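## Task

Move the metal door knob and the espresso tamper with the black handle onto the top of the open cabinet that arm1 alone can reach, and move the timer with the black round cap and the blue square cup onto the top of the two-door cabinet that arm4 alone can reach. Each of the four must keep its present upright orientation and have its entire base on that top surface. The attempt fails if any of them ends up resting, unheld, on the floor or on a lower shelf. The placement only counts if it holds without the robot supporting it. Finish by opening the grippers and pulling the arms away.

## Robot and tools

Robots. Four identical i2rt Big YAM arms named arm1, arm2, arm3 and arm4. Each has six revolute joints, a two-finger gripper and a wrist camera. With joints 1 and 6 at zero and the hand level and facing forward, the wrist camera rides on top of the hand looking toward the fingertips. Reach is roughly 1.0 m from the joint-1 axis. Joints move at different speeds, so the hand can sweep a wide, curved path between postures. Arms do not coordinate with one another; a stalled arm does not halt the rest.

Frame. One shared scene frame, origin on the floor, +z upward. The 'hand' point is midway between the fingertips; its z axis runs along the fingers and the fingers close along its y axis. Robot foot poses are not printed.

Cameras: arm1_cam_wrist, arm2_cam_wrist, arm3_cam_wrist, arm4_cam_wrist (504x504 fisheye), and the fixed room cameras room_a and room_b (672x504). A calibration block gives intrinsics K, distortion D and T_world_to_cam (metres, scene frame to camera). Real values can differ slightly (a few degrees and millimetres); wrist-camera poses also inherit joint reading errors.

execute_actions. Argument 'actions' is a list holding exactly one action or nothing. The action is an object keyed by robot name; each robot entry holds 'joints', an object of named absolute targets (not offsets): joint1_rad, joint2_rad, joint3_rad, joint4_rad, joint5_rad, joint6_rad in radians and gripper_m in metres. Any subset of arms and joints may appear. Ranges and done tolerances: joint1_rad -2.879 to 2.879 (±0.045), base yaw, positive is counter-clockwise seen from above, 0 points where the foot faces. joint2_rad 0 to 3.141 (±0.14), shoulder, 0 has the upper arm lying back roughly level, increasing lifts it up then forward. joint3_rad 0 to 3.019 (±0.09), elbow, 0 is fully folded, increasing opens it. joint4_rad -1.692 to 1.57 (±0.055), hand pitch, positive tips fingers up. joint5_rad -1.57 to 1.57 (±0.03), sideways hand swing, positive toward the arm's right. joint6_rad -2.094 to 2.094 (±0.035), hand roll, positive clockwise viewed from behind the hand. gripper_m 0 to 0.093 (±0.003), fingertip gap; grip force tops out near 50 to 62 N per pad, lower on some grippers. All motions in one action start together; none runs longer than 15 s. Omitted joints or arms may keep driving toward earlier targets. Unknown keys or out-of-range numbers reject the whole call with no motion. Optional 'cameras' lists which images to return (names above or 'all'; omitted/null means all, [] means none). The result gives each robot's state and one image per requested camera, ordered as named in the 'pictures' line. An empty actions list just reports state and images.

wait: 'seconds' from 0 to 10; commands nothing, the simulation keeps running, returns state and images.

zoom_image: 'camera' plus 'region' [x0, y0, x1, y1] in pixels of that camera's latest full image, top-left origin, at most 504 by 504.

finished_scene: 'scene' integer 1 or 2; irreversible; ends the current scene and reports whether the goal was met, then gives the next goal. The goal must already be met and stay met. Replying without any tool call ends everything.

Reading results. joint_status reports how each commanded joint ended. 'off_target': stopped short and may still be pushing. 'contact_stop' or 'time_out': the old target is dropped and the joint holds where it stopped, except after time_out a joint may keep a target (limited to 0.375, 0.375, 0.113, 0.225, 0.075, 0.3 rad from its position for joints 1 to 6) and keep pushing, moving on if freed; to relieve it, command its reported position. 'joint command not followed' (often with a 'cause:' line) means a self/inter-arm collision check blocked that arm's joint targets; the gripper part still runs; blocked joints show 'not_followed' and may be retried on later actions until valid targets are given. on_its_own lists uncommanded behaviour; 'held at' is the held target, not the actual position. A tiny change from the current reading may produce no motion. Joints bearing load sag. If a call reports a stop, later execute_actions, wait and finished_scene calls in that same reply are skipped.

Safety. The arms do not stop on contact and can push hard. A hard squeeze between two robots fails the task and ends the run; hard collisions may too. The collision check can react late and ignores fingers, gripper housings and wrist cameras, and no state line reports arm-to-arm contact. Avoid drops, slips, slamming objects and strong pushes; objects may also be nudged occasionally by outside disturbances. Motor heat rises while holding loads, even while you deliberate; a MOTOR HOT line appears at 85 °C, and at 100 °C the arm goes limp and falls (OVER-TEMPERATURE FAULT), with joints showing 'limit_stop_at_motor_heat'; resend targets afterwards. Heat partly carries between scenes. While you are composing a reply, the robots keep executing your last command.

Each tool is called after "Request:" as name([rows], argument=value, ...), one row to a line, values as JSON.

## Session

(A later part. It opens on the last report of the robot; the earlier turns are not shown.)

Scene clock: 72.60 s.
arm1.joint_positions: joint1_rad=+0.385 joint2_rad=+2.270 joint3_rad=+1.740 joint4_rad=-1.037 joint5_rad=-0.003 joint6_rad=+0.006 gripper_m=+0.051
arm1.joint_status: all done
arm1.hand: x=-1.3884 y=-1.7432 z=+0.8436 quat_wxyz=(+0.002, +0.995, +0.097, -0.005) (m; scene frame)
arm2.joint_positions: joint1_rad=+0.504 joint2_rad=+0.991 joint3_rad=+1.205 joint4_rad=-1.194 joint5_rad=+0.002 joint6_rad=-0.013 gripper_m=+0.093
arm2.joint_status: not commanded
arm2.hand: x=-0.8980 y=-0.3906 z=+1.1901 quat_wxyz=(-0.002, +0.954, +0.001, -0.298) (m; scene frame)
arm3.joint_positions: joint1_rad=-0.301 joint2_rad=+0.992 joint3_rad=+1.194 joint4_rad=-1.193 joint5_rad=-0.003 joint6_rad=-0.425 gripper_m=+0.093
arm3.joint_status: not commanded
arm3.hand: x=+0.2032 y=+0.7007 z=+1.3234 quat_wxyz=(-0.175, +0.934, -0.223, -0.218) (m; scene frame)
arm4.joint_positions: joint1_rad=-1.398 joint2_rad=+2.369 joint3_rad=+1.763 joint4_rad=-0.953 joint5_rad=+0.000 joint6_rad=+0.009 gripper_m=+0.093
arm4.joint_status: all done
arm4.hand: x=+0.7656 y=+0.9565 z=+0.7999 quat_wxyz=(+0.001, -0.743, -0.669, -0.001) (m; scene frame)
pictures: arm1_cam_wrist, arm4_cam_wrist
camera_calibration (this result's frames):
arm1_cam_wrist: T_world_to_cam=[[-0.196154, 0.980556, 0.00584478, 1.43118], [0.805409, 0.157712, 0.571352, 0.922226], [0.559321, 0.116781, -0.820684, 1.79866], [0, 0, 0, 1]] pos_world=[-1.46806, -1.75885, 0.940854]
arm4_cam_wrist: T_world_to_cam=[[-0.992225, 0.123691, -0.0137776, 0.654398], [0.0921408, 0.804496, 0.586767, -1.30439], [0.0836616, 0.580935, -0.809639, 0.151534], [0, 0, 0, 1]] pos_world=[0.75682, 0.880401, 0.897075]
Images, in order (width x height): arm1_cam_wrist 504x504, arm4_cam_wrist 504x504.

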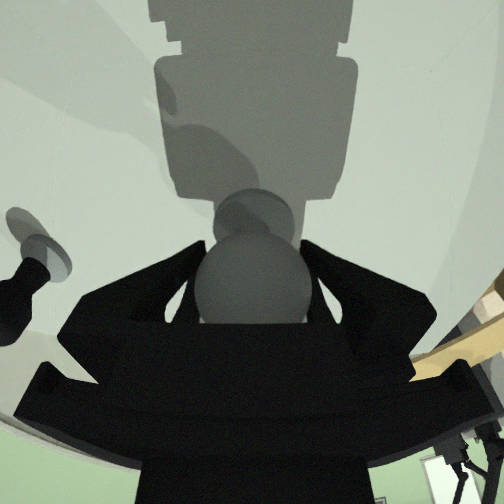

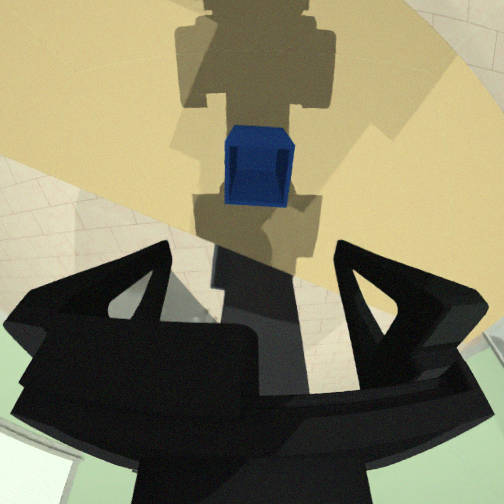

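Request:
execute_actions([
  {"arm1":{"joints":{"joint2_rad":2.3,"joint4_rad":-1.0}},"arm4":{"joints":{"joint1_rad":-1.412,"joint2_rad":2.6,"joint3_rad":1.885,"joint4_rad":-0.775,"joint6_rad":0.06}}},
], cameras=["arm4_cam_wrist","arm1_cam_wrist"])

Scene clock: 74.13 s.
arm1.joint_positions: joint1_rad=+0.385 joint2_rad=+2.284 joint3_rad=+1.740 joint4_rad=-1.018 joint5_rad=-0.003 joint6_rad=+0.006 gripper_m=+0.051
arm1.joint_status: all done
arm1.hand: x=-1.3904 y=-1.7436 z=+0.8350 quat_wxyz=(+0.003, +0.995, +0.097, -0.008) (m; scene frame)
arm2.joint_positions: joint1_rad=+0.504 joint2_rad=+0.991 joint3_rad=+1.205 joint4_rad=-1.194 joint5_rad=+0.002 joint6_rad=-0.013 gripper_m=+0.093
arm2.joint_status: not commanded
arm2.hand: x=-0.8980 y=-0.3906 z=+1.1901 quat_wxyz=(-0.002, +0.954, +0.001, -0.298) (m; scene frame)
arm3.joint_positions: joint1_rad=-0.301 joint2_rad=+0.992 joint3_rad=+1.194 joint4_rad=-1.193 joint5_rad=-0.003 joint6_rad=-0.425 gripper_m=+0.093
arm3.joint_status: not commanded
arm3.hand: x=+0.2032 y=+0.7007 z=+1.3234 quat_wxyz=(-0.175, +0.934, -0.223, -0.218) (m; scene frame)
arm4.joint_positions: joint1_rad=-1.398 joint2_rad=+2.621 joint3_rad=+1.858 joint4_rad=-0.788 joint5_rad=+0.000 joint6_rad=+0.049 gripper_m=+0.093
arm4.joint_status: all done
arm4.hand: x=+0.7650 y=+0.9507 z=+0.6669 quat_wxyz=(-0.002, -0.756, -0.654, +0.002) (m; scene frame)
pictures: arm1_cam_wrist, arm4_cam_wrist
camera_calibration (this result's frames):
arm1_cam_wrist: T_world_to_cam=[[-0.196119, 0.980563, 0.00583632, 1.43131], [0.80839, 0.158309, 0.566961, 0.937647], [0.555017, 0.11591, -0.823724, 1.78783], [0, 0, 0, 1]] pos_world=[-1.46955, -1.75916, 0.932715]
arm4_cam_wrist: T_world_to_cam=[[-0.986551, 0.162835, -0.0142228, 0.611445], [0.124482, 0.804865, 0.580255, -1.24241], [0.105933, 0.570681, -0.81431, 0.0431162], [0, 0, 0, 1]] pos_world=[0.753312, 0.875803, 0.764722]
Images, in order (width x height): arm1_cam_wrist 504x504, arm4_cam_wrist 504x504.

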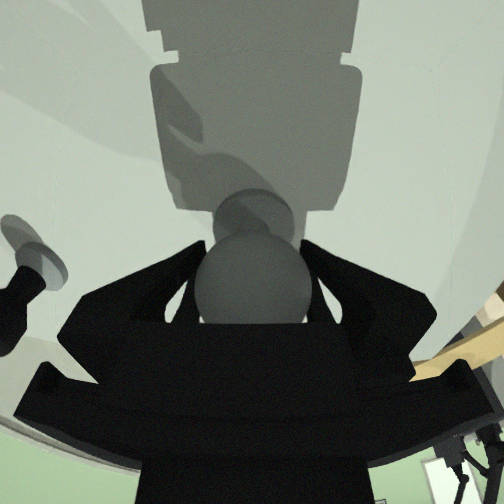

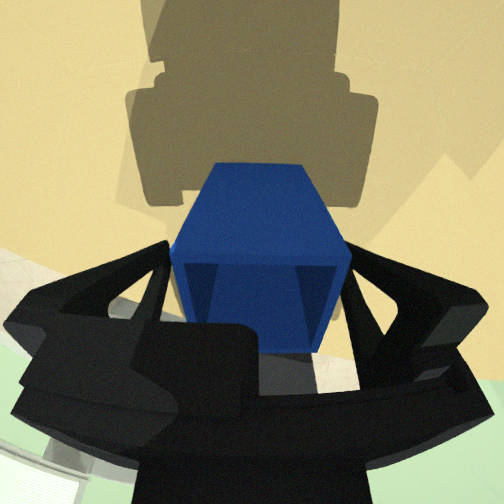

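Request:
execute_actions([
  {"arm1":{"joints":{"joint2_rad":2.32}},"arm4":{"joints":{"joint4_rad":-0.745,"joint1_rad":-1.42}}},
], cameras=["arm4_cam_wrist","arm1_cam_wrist"])

Request:
execute_actions([
  {"arm1":{"joints":{"joint2_rad":2.29,"gripper_m":0.093}},"arm4":{"joints":{"gripper_m":0.03}}},
], cameras=["arm4_cam_wrist","arm1_cam_wrist"])

Scene clock: 74.87 s.
arm1.joint_positions: joint1_rad=+0.385 joint2_rad=+2.292 joint3_rad=+1.740 joint4_rad=-1.017 joint5_rad=-0.003 joint6_rad=+0.006 gripper_m=+0.051
arm1.joint_status: all done
arm1.hand: x=-1.3890 y=-1.7433 z=+0.8302 quat_wxyz=(+0.002, +0.995, +0.097, -0.004) (m; scene frame)
arm2.joint_positions: joint1_rad=+0.504 joint2_rad=+0.991 joint3_rad=+1.205 joint4_rad=-1.194 joint5_rad=+0.002 joint6_rad=-0.013 gripper_m=+0.093
arm2.joint_status: not commanded
arm2.hand: x=-0.8980 y=-0.3906 z=+1.1901 quat_wxyz=(-0.002, +0.954, +0.001, -0.298) (m; scene frame)
arm3.joint_positions: joint1_rad=-0.301 joint2_rad=+0.992 joint3_rad=+1.194 joint4_rad=-1.193 joint5_rad=-0.003 joint6_rad=-0.425 gripper_m=+0.093
arm3.joint_status: not commanded
arm3.hand: x=+0.2032 y=+0.7007 z=+1.3234 quat_wxyz=(-0.175, +0.934, -0.223, -0.218) (m; scene frame)
arm4.joint_positions: joint1_rad=-1.409 joint2_rad=+2.621 joint3_rad=+1.858 joint4_rad=-0.760 joint5_rad=+0.000 joint6_rad=+0.049 gripper_m=+0.093
arm4.joint_status: all done
arm4.hand: x=+0.7572 y=+0.9445 z=+0.6671 quat_wxyz=(-0.011, -0.760, -0.650, +0.012) (m; scene frame)
pictures: arm1_cam_wrist, arm4_cam_wrist
camera_calibration (this result's frames):
arm1_cam_wrist: T_world_to_cam=[[-0.196167, 0.980553, 0.00584776, 1.43125], [0.804339, 0.157497, 0.572916, 0.927202], [0.560854, 0.117091, -0.819593, 1.78981], [0, 0, 0, 1]] pos_world=[-1.46884, -1.75902, 0.927333]
arm4_cam_wrist: T_world_to_cam=[[-0.984804, 0.172932, -0.0159673, 0.595057], [0.134863, 0.819445, 0.557065, -1.24271], [0.109418, 0.546447, -0.830315, 0.0785039], [0, 0, 0, 1]] pos_world=[0.745019, 0.872529, 0.766953]
Images, in order (width x height): arm1_cam_wrist 504x504, arm4_cam_wrist 504x504.

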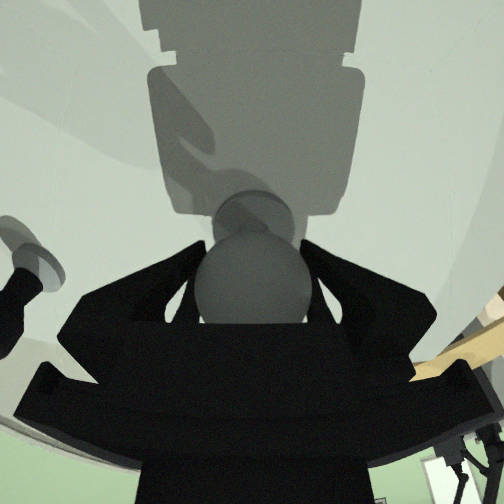

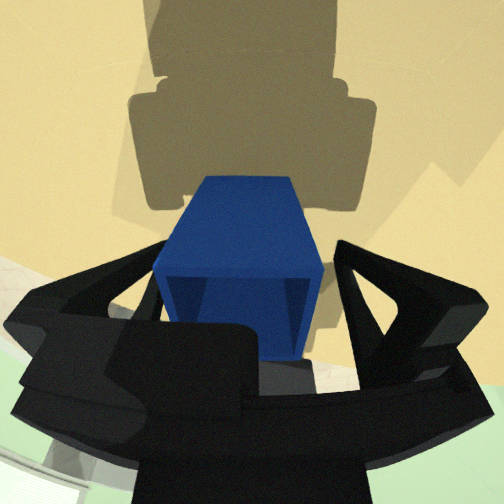

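Scene clock: 75.53 s.
arm1.joint_positions: joint1_rad=+0.385 joint2_rad=+2.291 joint3_rad=+1.740 joint4_rad=-1.017 joint5_rad=-0.003 joint6_rad=+0.006 gripper_m=+0.093
arm1.joint_status: all done
arm1.hand: x=-1.3892 y=-1.7434 z=+0.8307 quat_wxyz=(+0.002, +0.995, +0.097, -0.004) (m; scene frame)
arm2.joint_positions: joint1_rad=+0.504 joint2_rad=+0.991 joint3_rad=+1.205 joint4_rad=-1.194 joint5_rad=+0.002 joint6_rad=-0.013 gripper_m=+0.093
arm2.joint_status: not commanded
arm2.hand: x=-0.8980 y=-0.3906 z=+1.1901 quat_wxyz=(-0.002, +0.954, +0.001, -0.298) (m; scene frame)
arm3.joint_positions: joint1_rad=-0.301 joint2_rad=+0.992 joint3_rad=+1.194 joint4_rad=-1.193 joint5_rad=-0.003 joint6_rad=-0.425 gripper_m=+0.093
arm3.joint_status: not commanded
arm3.hand: x=+0.2032 y=+0.7007 z=+1.3234 quat_wxyz=(-0.175, +0.934, -0.223, -0.218) (m; scene frame)
arm4.joint_positions: joint1_rad=-1.409 joint2_rad=+2.621 joint3_rad=+1.858 joint4_rad=-0.759 joint5_rad=+0.000 joint6_rad=+0.049 gripper_m=+0.053
arm4.joint_status: gripper_m off_target (ended at +0.053, target +0.030)
arm4.hand: x=+0.7572 y=+0.9444 z=+0.6671 quat_wxyz=(-0.012, -0.760, -0.650, +0.013) (m; scene frame)
pictures: arm1_cam_wrist, arm4_cam_wrist
camera_calibration (this result's frames):
arm1_cam_wrist: T_world_to_cam=[[-0.196162, 0.980554, 0.00584657, 1.43126], [0.804768, 0.157583, 0.572291, 0.928318], [0.560241, 0.116967, -0.82003, 1.78958], [0, 0, 0, 1]] pos_world=[-1.46892, -1.75903, 0.927874]
arm4_cam_wrist: T_world_to_cam=[[-0.984673, 0.173676, -0.0160189, 0.594294], [0.135496, 0.819555, 0.556749, -1.243], [0.109823, 0.546045, -0.830526, 0.078772], [0, 0, 0, 1]] pos_world=[0.744956, 0.872483, 0.766984]
Images, in order (width x height): arm1_cam_wrist 504x504, arm4_cam_wrist 504x504.

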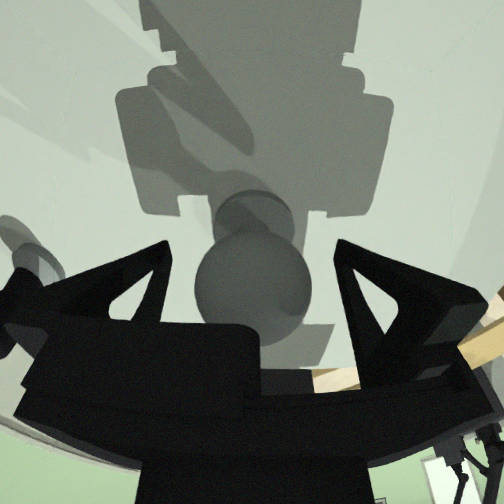

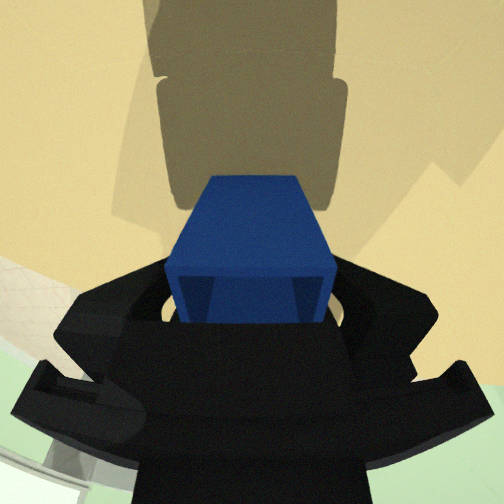

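Request:
execute_actions([
  {"arm1":{"joints":{"joint2_rad":1.9,"joint4_rad":-1.33}},"arm4":{"joints":{"joint2_rad":2.14,"joint3_rad":1.78,"joint4_rad":-1.16}}},
], cameras=["arm4_cam_wrist","arm1_cam_wrist"])

Request:
execute_actions([
  {"arm1":{"joints":{"joint2_rad":1.2,"joint3_rad":1.3,"joint4_rad":-1.3}},"arm4":{"joints":{"joint1_rad":0.6}}},
], cameras=["arm4_cam_wrist","arm1_cam_wrist"])

Scene clock: 77.30 s.
arm1.joint_positions: joint1_rad=+0.385 joint2_rad=+1.898 joint3_rad=+1.740 joint4_rad=-1.312 joint5_rad=-0.003 joint6_rad=+0.006 gripper_m=+0.093
arm1.joint_status: all done
arm1.hand: x=-1.3494 y=-1.7351 z=+1.0681 quat_wxyz=(+0.007, +0.994, +0.096, -0.053) (m; scene frame)
arm2.joint_positions: joint1_rad=+0.504 joint2_rad=+0.991 joint3_rad=+1.205 joint4_rad=-1.194 joint5_rad=+0.002 joint6_rad=-0.013 gripper_m=+0.093
arm2.joint_status: not commanded
arm2.hand: x=-0.8980 y=-0.3906 z=+1.1901 quat_wxyz=(-0.002, +0.954, +0.001, -0.298) (m; scene frame)
arm3.joint_positions: joint1_rad=-0.301 joint2_rad=+0.992 joint3_rad=+1.194 joint4_rad=-1.193 joint5_rad=-0.003 joint6_rad=-0.425 gripper_m=+0.093
arm3.joint_status: not commanded
arm3.hand: x=+0.2032 y=+0.7007 z=+1.3234 quat_wxyz=(-0.175, +0.934, -0.223, -0.218) (m; scene frame)
arm4.joint_positions: joint1_rad=-1.409 joint2_rad=+2.163 joint3_rad=+1.760 joint4_rad=-1.150 joint5_rad=+0.000 joint6_rad=+0.049 gripper_m=+0.053
arm4.joint_status: all done
arm4.hand: x=+0.7597 y=+0.9673 z=+0.9285 quat_wxyz=(-0.001, -0.760, -0.650, +0.002) (m; scene frame)
pictures: arm1_cam_wrist, arm4_cam_wrist
camera_calibration (this result's frames):
arm1_cam_wrist: T_world_to_cam=[[-0.19553, 0.980681, 0.00566267, 1.43088], [0.855649, 0.167774, 0.489608, 0.933831], [0.4792, 0.100578, -0.871924, 1.87872], [0, 0, 0, 1]] pos_world=[-1.41953, -1.74886, 1.17279]
arm4_cam_wrist: T_world_to_cam=[[-0.984622, 0.174141, -0.013945, 0.594597], [0.133652, 0.802279, 0.581796, -1.41275], [0.112502, 0.570985, -0.813215, 0.240868], [0, 0, 0, 1]] pos_world=[0.747171, 0.89234, 1.0261]
Images, in order (width x height): arm1_cam_wrist 504x504, arm4_cam_wrist 504x504.

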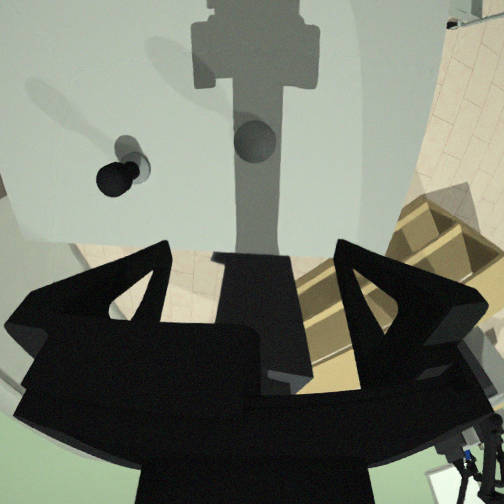

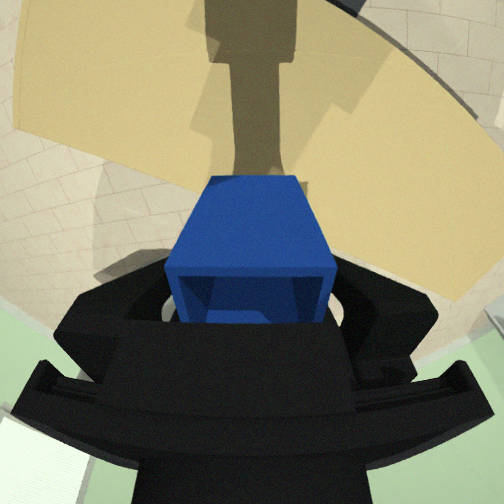

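Scene clock: 79.50 s.
arm1.joint_positions: joint1_rad=+0.385 joint2_rad=+1.194 joint3_rad=+1.313 joint4_rad=-1.309 joint5_rad=-0.003 joint6_rad=+0.006 gripper_m=+0.093
arm1.joint_status: all done
arm1.hand: x=-1.1590 y=-1.6966 z=+1.2295 quat_wxyz=(+0.021, +0.977, +0.095, -0.192) (m; scene frame)
arm2.joint_positions: joint1_rad=+0.504 joint2_rad=+0.991 joint3_rad=+1.205 joint4_rad=-1.194 joint5_rad=+0.002 joint6_rad=-0.013 gripper_m=+0.093
arm2.joint_status: not commanded
arm2.hand: x=-0.8980 y=-0.3906 z=+1.1901 quat_wxyz=(-0.002, +0.954, +0.001, -0.298) (m; scene frame)
arm3.joint_positions: joint1_rad=-0.301 joint2_rad=+0.992 joint3_rad=+1.194 joint4_rad=-1.193 joint5_rad=-0.003 joint6_rad=-0.425 gripper_m=+0.093
arm3.joint_status: not commanded
arm3.hand: x=+0.2032 y=+0.7007 z=+1.3234 quat_wxyz=(-0.175, +0.934, -0.223, -0.218) (m; scene frame)
arm4.joint_positions: joint1_rad=+0.611 joint2_rad=+2.163 joint3_rad=+1.760 joint4_rad=-1.150 joint5_rad=+0.000 joint6_rad=+0.052 gripper_m=+0.053
arm4.joint_status: all done
arm4.hand: x=+1.4371 y=+1.8248 z=+0.9415 quat_wxyz=(-0.010, +0.145, -0.989, -0.009) (m; scene frame)
pictures: arm1_cam_wrist, arm4_cam_wrist
camera_calibration (this result's frames):
arm1_cam_wrist: T_world_to_cam=[[-0.193844, 0.981021, 0.0047944, 1.433], [0.955383, 0.187664, 0.22809, 1.15627], [0.222861, 0.0487943, -0.973628, 1.66435], [0, 0, 0, 1]] pos_world=[-1.19783, -1.704, 1.34985]
arm4_cam_wrist: T_world_to_cam=[[0.268277, -0.962903, -0.0290714, 1.401], [-0.789646, -0.237091, 0.565903, 1.03966], [-0.551803, -0.128863, -0.823959, 1.9275], [0, 0, 0, 1]] pos_world=[1.50871, 1.8439, 1.04056]
Images, in order (width x height): arm1_cam_wrist 504x504, arm4_cam_wrist 504x504.

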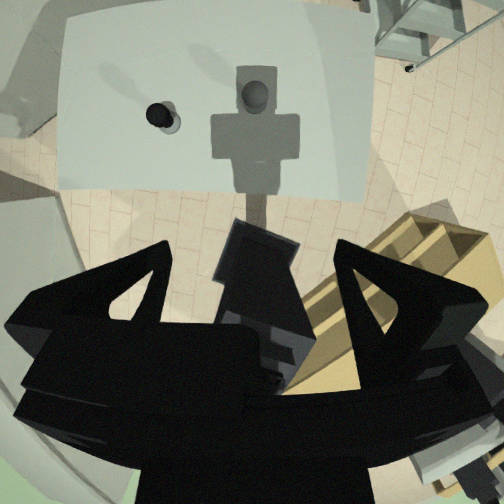

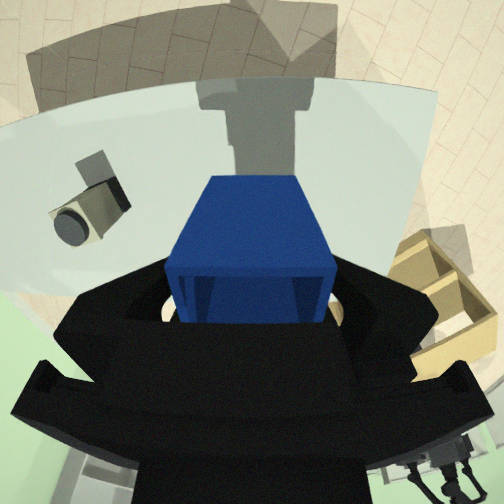

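Request:
execute_actions([
  {"arm4":{"joints":{"joint2_rad":2.225,"joint3_rad":1.57,"joint4_rad":-0.84}}},
], cameras=["arm4_cam_wrist"])

Scene clock: 80.63 s.
arm1.joint_positions: joint1_rad=+0.385 joint2_rad=+1.194 joint3_rad=+1.313 joint4_rad=-1.309 joint5_rad=-0.003 joint6_rad=+0.006 gripper_m=+0.093
arm1.joint_status: not commanded
arm1.hand: x=-1.1590 y=-1.6966 z=+1.2295 quat_wxyz=(+0.021, +0.977, +0.095, -0.192) (m; scene frame)
arm2.joint_positions: joint1_rad=+0.504 joint2_rad=+0.991 joint3_rad=+1.205 joint4_rad=-1.194 joint5_rad=+0.002 joint6_rad=-0.013 gripper_m=+0.093
arm2.joint_status: not commanded
arm2.hand: x=-0.8980 y=-0.3906 z=+1.1901 quat_wxyz=(-0.002, +0.954, +0.001, -0.298) (m; scene frame)
arm3.joint_positions: joint1_rad=-0.301 joint2_rad=+0.992 joint3_rad=+1.194 joint4_rad=-1.193 joint5_rad=-0.003 joint6_rad=-0.425 gripper_m=+0.093
arm3.joint_status: not commanded
arm3.hand: x=+0.2032 y=+0.7007 z=+1.3234 quat_wxyz=(-0.175, +0.934, -0.223, -0.218) (m; scene frame)
arm4.joint_positions: joint1_rad=+0.610 joint2_rad=+2.248 joint3_rad=+1.548 joint4_rad=-0.854 joint5_rad=+0.002 joint6_rad=+0.052 gripper_m=+0.053
arm4.joint_status: all done
arm4.hand: x=+1.4025 y=+1.8133 z=+0.8211 quat_wxyz=(-0.010, +0.144, -0.990, -0.008) (m; scene frame)
pictures: arm4_cam_wrist
camera_calibration (this result's frames):
arm4_cam_wrist: T_world_to_cam=[[0.267129, -0.96328, -0.0270748, 1.39637], [-0.789459, -0.234865, 0.567092, 1.07248], [-0.552627, -0.130112, -0.82321, 1.81049], [0, 0, 0, 1]] pos_world=[1.4742, 1.83255, 0.920025]
Images, in order (width x height): arm4_cam_wrist 504x504.

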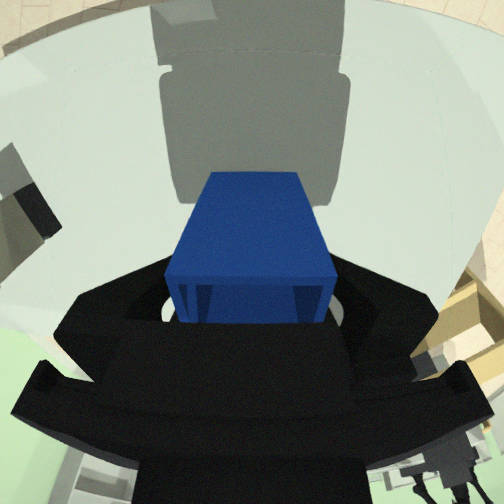

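Request:
execute_actions([
  {"arm4":{"joints":{"joint2_rad":2.265,"gripper_m":0.093}}},
], cameras=["arm4_cam_wrist"])

Request:
execute_actions([
  {"arm4":{"joints":{"joint2_rad":1.7,"joint4_rad":-1.3}}},
])

Scene clock: 81.47 s.
arm1.joint_positions: joint1_rad=+0.385 joint2_rad=+1.194 joint3_rad=+1.313 joint4_rad=-1.309 joint5_rad=-0.003 joint6_rad=+0.006 gripper_m=+0.093
arm1.joint_status: not commanded
arm1.hand: x=-1.1590 y=-1.6966 z=+1.2295 quat_wxyz=(+0.021, +0.977, +0.095, -0.192) (m; scene frame)
arm2.joint_positions: joint1_rad=+0.504 joint2_rad=+0.991 joint3_rad=+1.205 joint4_rad=-1.194 joint5_rad=+0.002 joint6_rad=-0.013 gripper_m=+0.093
arm2.joint_status: not commanded
arm2.hand: x=-0.8980 y=-0.3906 z=+1.1901 quat_wxyz=(-0.002, +0.954, +0.001, -0.298) (m; scene frame)
arm3.joint_positions: joint1_rad=-0.301 joint2_rad=+0.992 joint3_rad=+1.194 joint4_rad=-1.193 joint5_rad=-0.003 joint6_rad=-0.425 gripper_m=+0.093
arm3.joint_status: not commanded
arm3.hand: x=+0.2032 y=+0.7007 z=+1.3234 quat_wxyz=(-0.175, +0.934, -0.223, -0.218) (m; scene frame)
arm4.joint_positions: joint1_rad=+0.610 joint2_rad=+2.263 joint3_rad=+1.548 joint4_rad=-0.854 joint5_rad=+0.002 joint6_rad=+0.052 gripper_m=+0.093
arm4.joint_status: all done
arm4.hand: x=+1.3989 y=+1.8121 z=+0.8119 quat_wxyz=(-0.002, +0.144, -0.990, -0.006) (m; scene frame)
pictures: arm4_cam_wrist
camera_calibration (this result's frames):
arm4_cam_wrist: T_world_to_cam=[[0.266934, -0.963365, -0.0259689, 1.3955], [-0.780959, -0.232024, 0.579886, 1.04715], [-0.564667, -0.134511, -0.814284, 1.81839], [0, 0, 0, 1]] pos_world=[1.47206, 1.83193, 0.909694]
Images, in order (width x height): arm4_cam_wrist 504x504.

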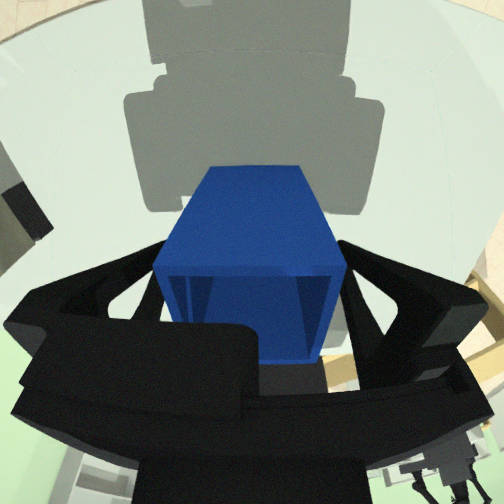

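Scene clock: 83.07 s.
arm1.joint_positions: joint1_rad=+0.385 joint2_rad=+1.194 joint3_rad=+1.313 joint4_rad=-1.309 joint5_rad=-0.003 joint6_rad=+0.006 gripper_m=+0.093
arm1.joint_status: not commanded
arm1.hand: x=-1.1590 y=-1.6966 z=+1.2295 quat_wxyz=(+0.021, +0.977, +0.095, -0.192) (m; scene frame)
arm2.joint_positions: joint1_rad=+0.504 joint2_rad=+0.991 joint3_rad=+1.205 joint4_rad=-1.194 joint5_rad=+0.002 joint6_rad=-0.013 gripper_m=+0.093
arm2.joint_status: not commanded
arm2.hand: x=-0.8980 y=-0.3906 z=+1.1901 quat_wxyz=(-0.002, +0.954, +0.001, -0.298) (m; scene frame)
arm3.joint_positions: joint1_rad=-0.301 joint2_rad=+0.992 joint3_rad=+1.194 joint4_rad=-1.193 joint5_rad=-0.003 joint6_rad=-0.425 gripper_m=+0.093
arm3.joint_status: not commanded
arm3.hand: x=+0.2032 y=+0.7007 z=+1.3234 quat_wxyz=(-0.175, +0.934, -0.223, -0.218) (m; scene frame)
arm4.joint_positions: joint1_rad=+0.610 joint2_rad=+1.715 joint3_rad=+1.554 joint4_rad=-1.289 joint5_rad=+0.002 joint6_rad=+0.052 gripper_m=+0.093
arm4.joint_status: all done
arm4.hand: x=+1.3474 y=+1.7896 z=+1.1199 quat_wxyz=(-0.061, +0.143, -0.988, -0.018) (m; scene frame)
pictures: arm1_cam_wrist, arm2_cam_wrist, arm3_cam_wrist, arm4_cam_wrist, room_a, room_b
camera_calibration (this result's frames):
arm1_cam_wrist: T_world_to_cam=[[-0.193844, 0.981021, 0.0047944, 1.433], [0.955383, 0.187664, 0.22809, 1.15627], [0.222861, 0.0487943, -0.973628, 1.66435], [0, 0, 0, 1]] pos_world=[-1.19783, -1.704, 1.34985]
arm2_cam_wrist: T_world_to_cam=[[-0.00647913, 0.999971, 0.00397785, 0.383967], [0.999208, 0.00631792, 0.0392831, 0.850477], [0.0392568, 0.00422922, -0.99922, 1.34819], [0, 0, 0, 1]] pos_world=[-0.900242, -0.395031, 1.31221]
arm3_cam_wrist: T_world_to_cam=[[0.476826, 0.846376, 0.237243, -1.00327], [0.853321, -0.510478, 0.106097, 0.0484721], [0.210905, 0.151855, -0.965639, 1.25009], [0, 0, 0, 1]] pos_world=[0.173371, 0.684053, 1.44001]
arm4_cam_wrist: T_world_to_cam=[[0.268852, -0.962567, -0.0343901, 1.40095], [-0.841486, -0.252106, 0.477854, 1.05485], [-0.468636, -0.0995334, -0.877766, 1.91621], [0, 0, 0, 1]] pos_world=[1.409, 1.80517, 1.2261]
Images, in order (width x height): arm1_cam_wrist 504x504, arm2_cam_wrist 504x504, arm3_cam_wrist 504x504, arm4_cam_wrist 504x504, room_a 672x504, room_b 672x504.

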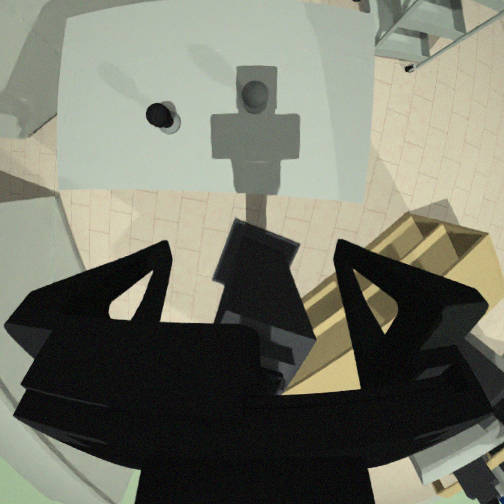

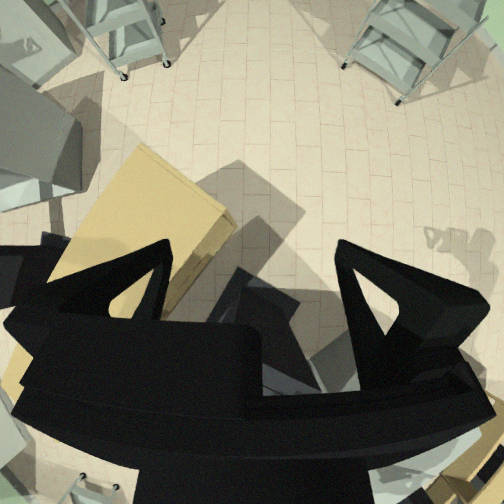

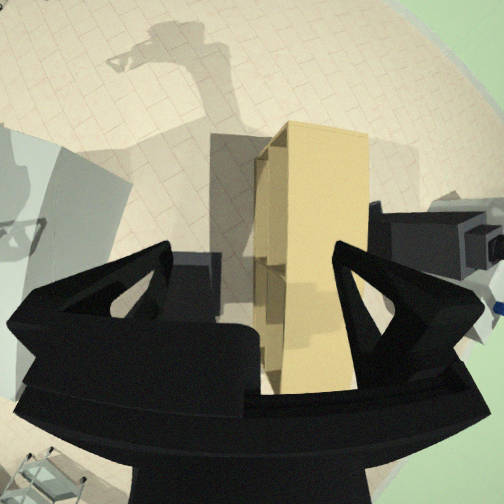

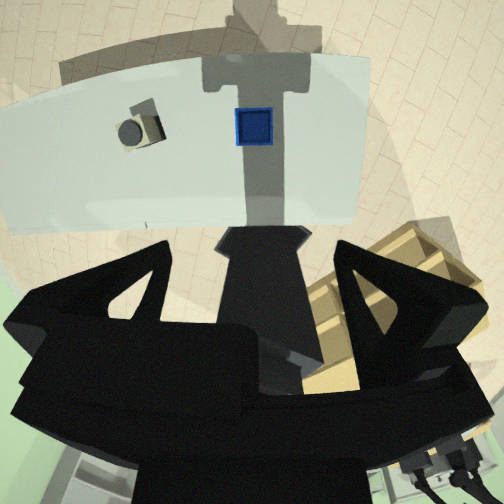

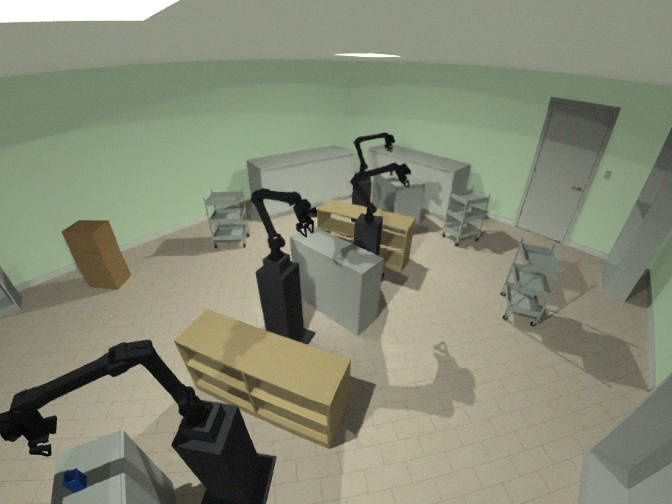

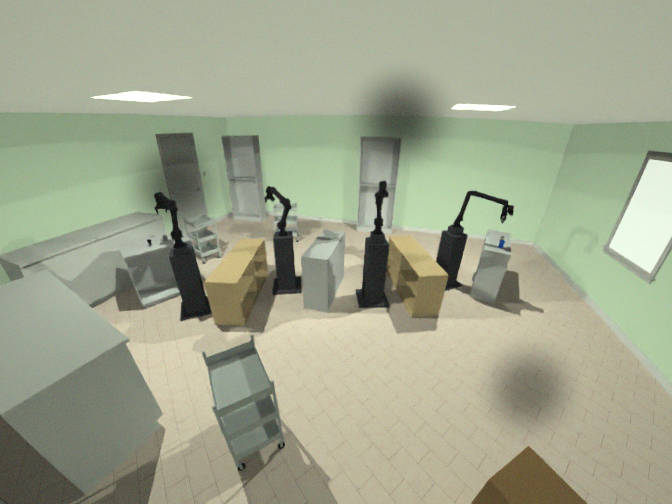

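Request:
finished_scene(scene=2)

The scene is finished: the task was done.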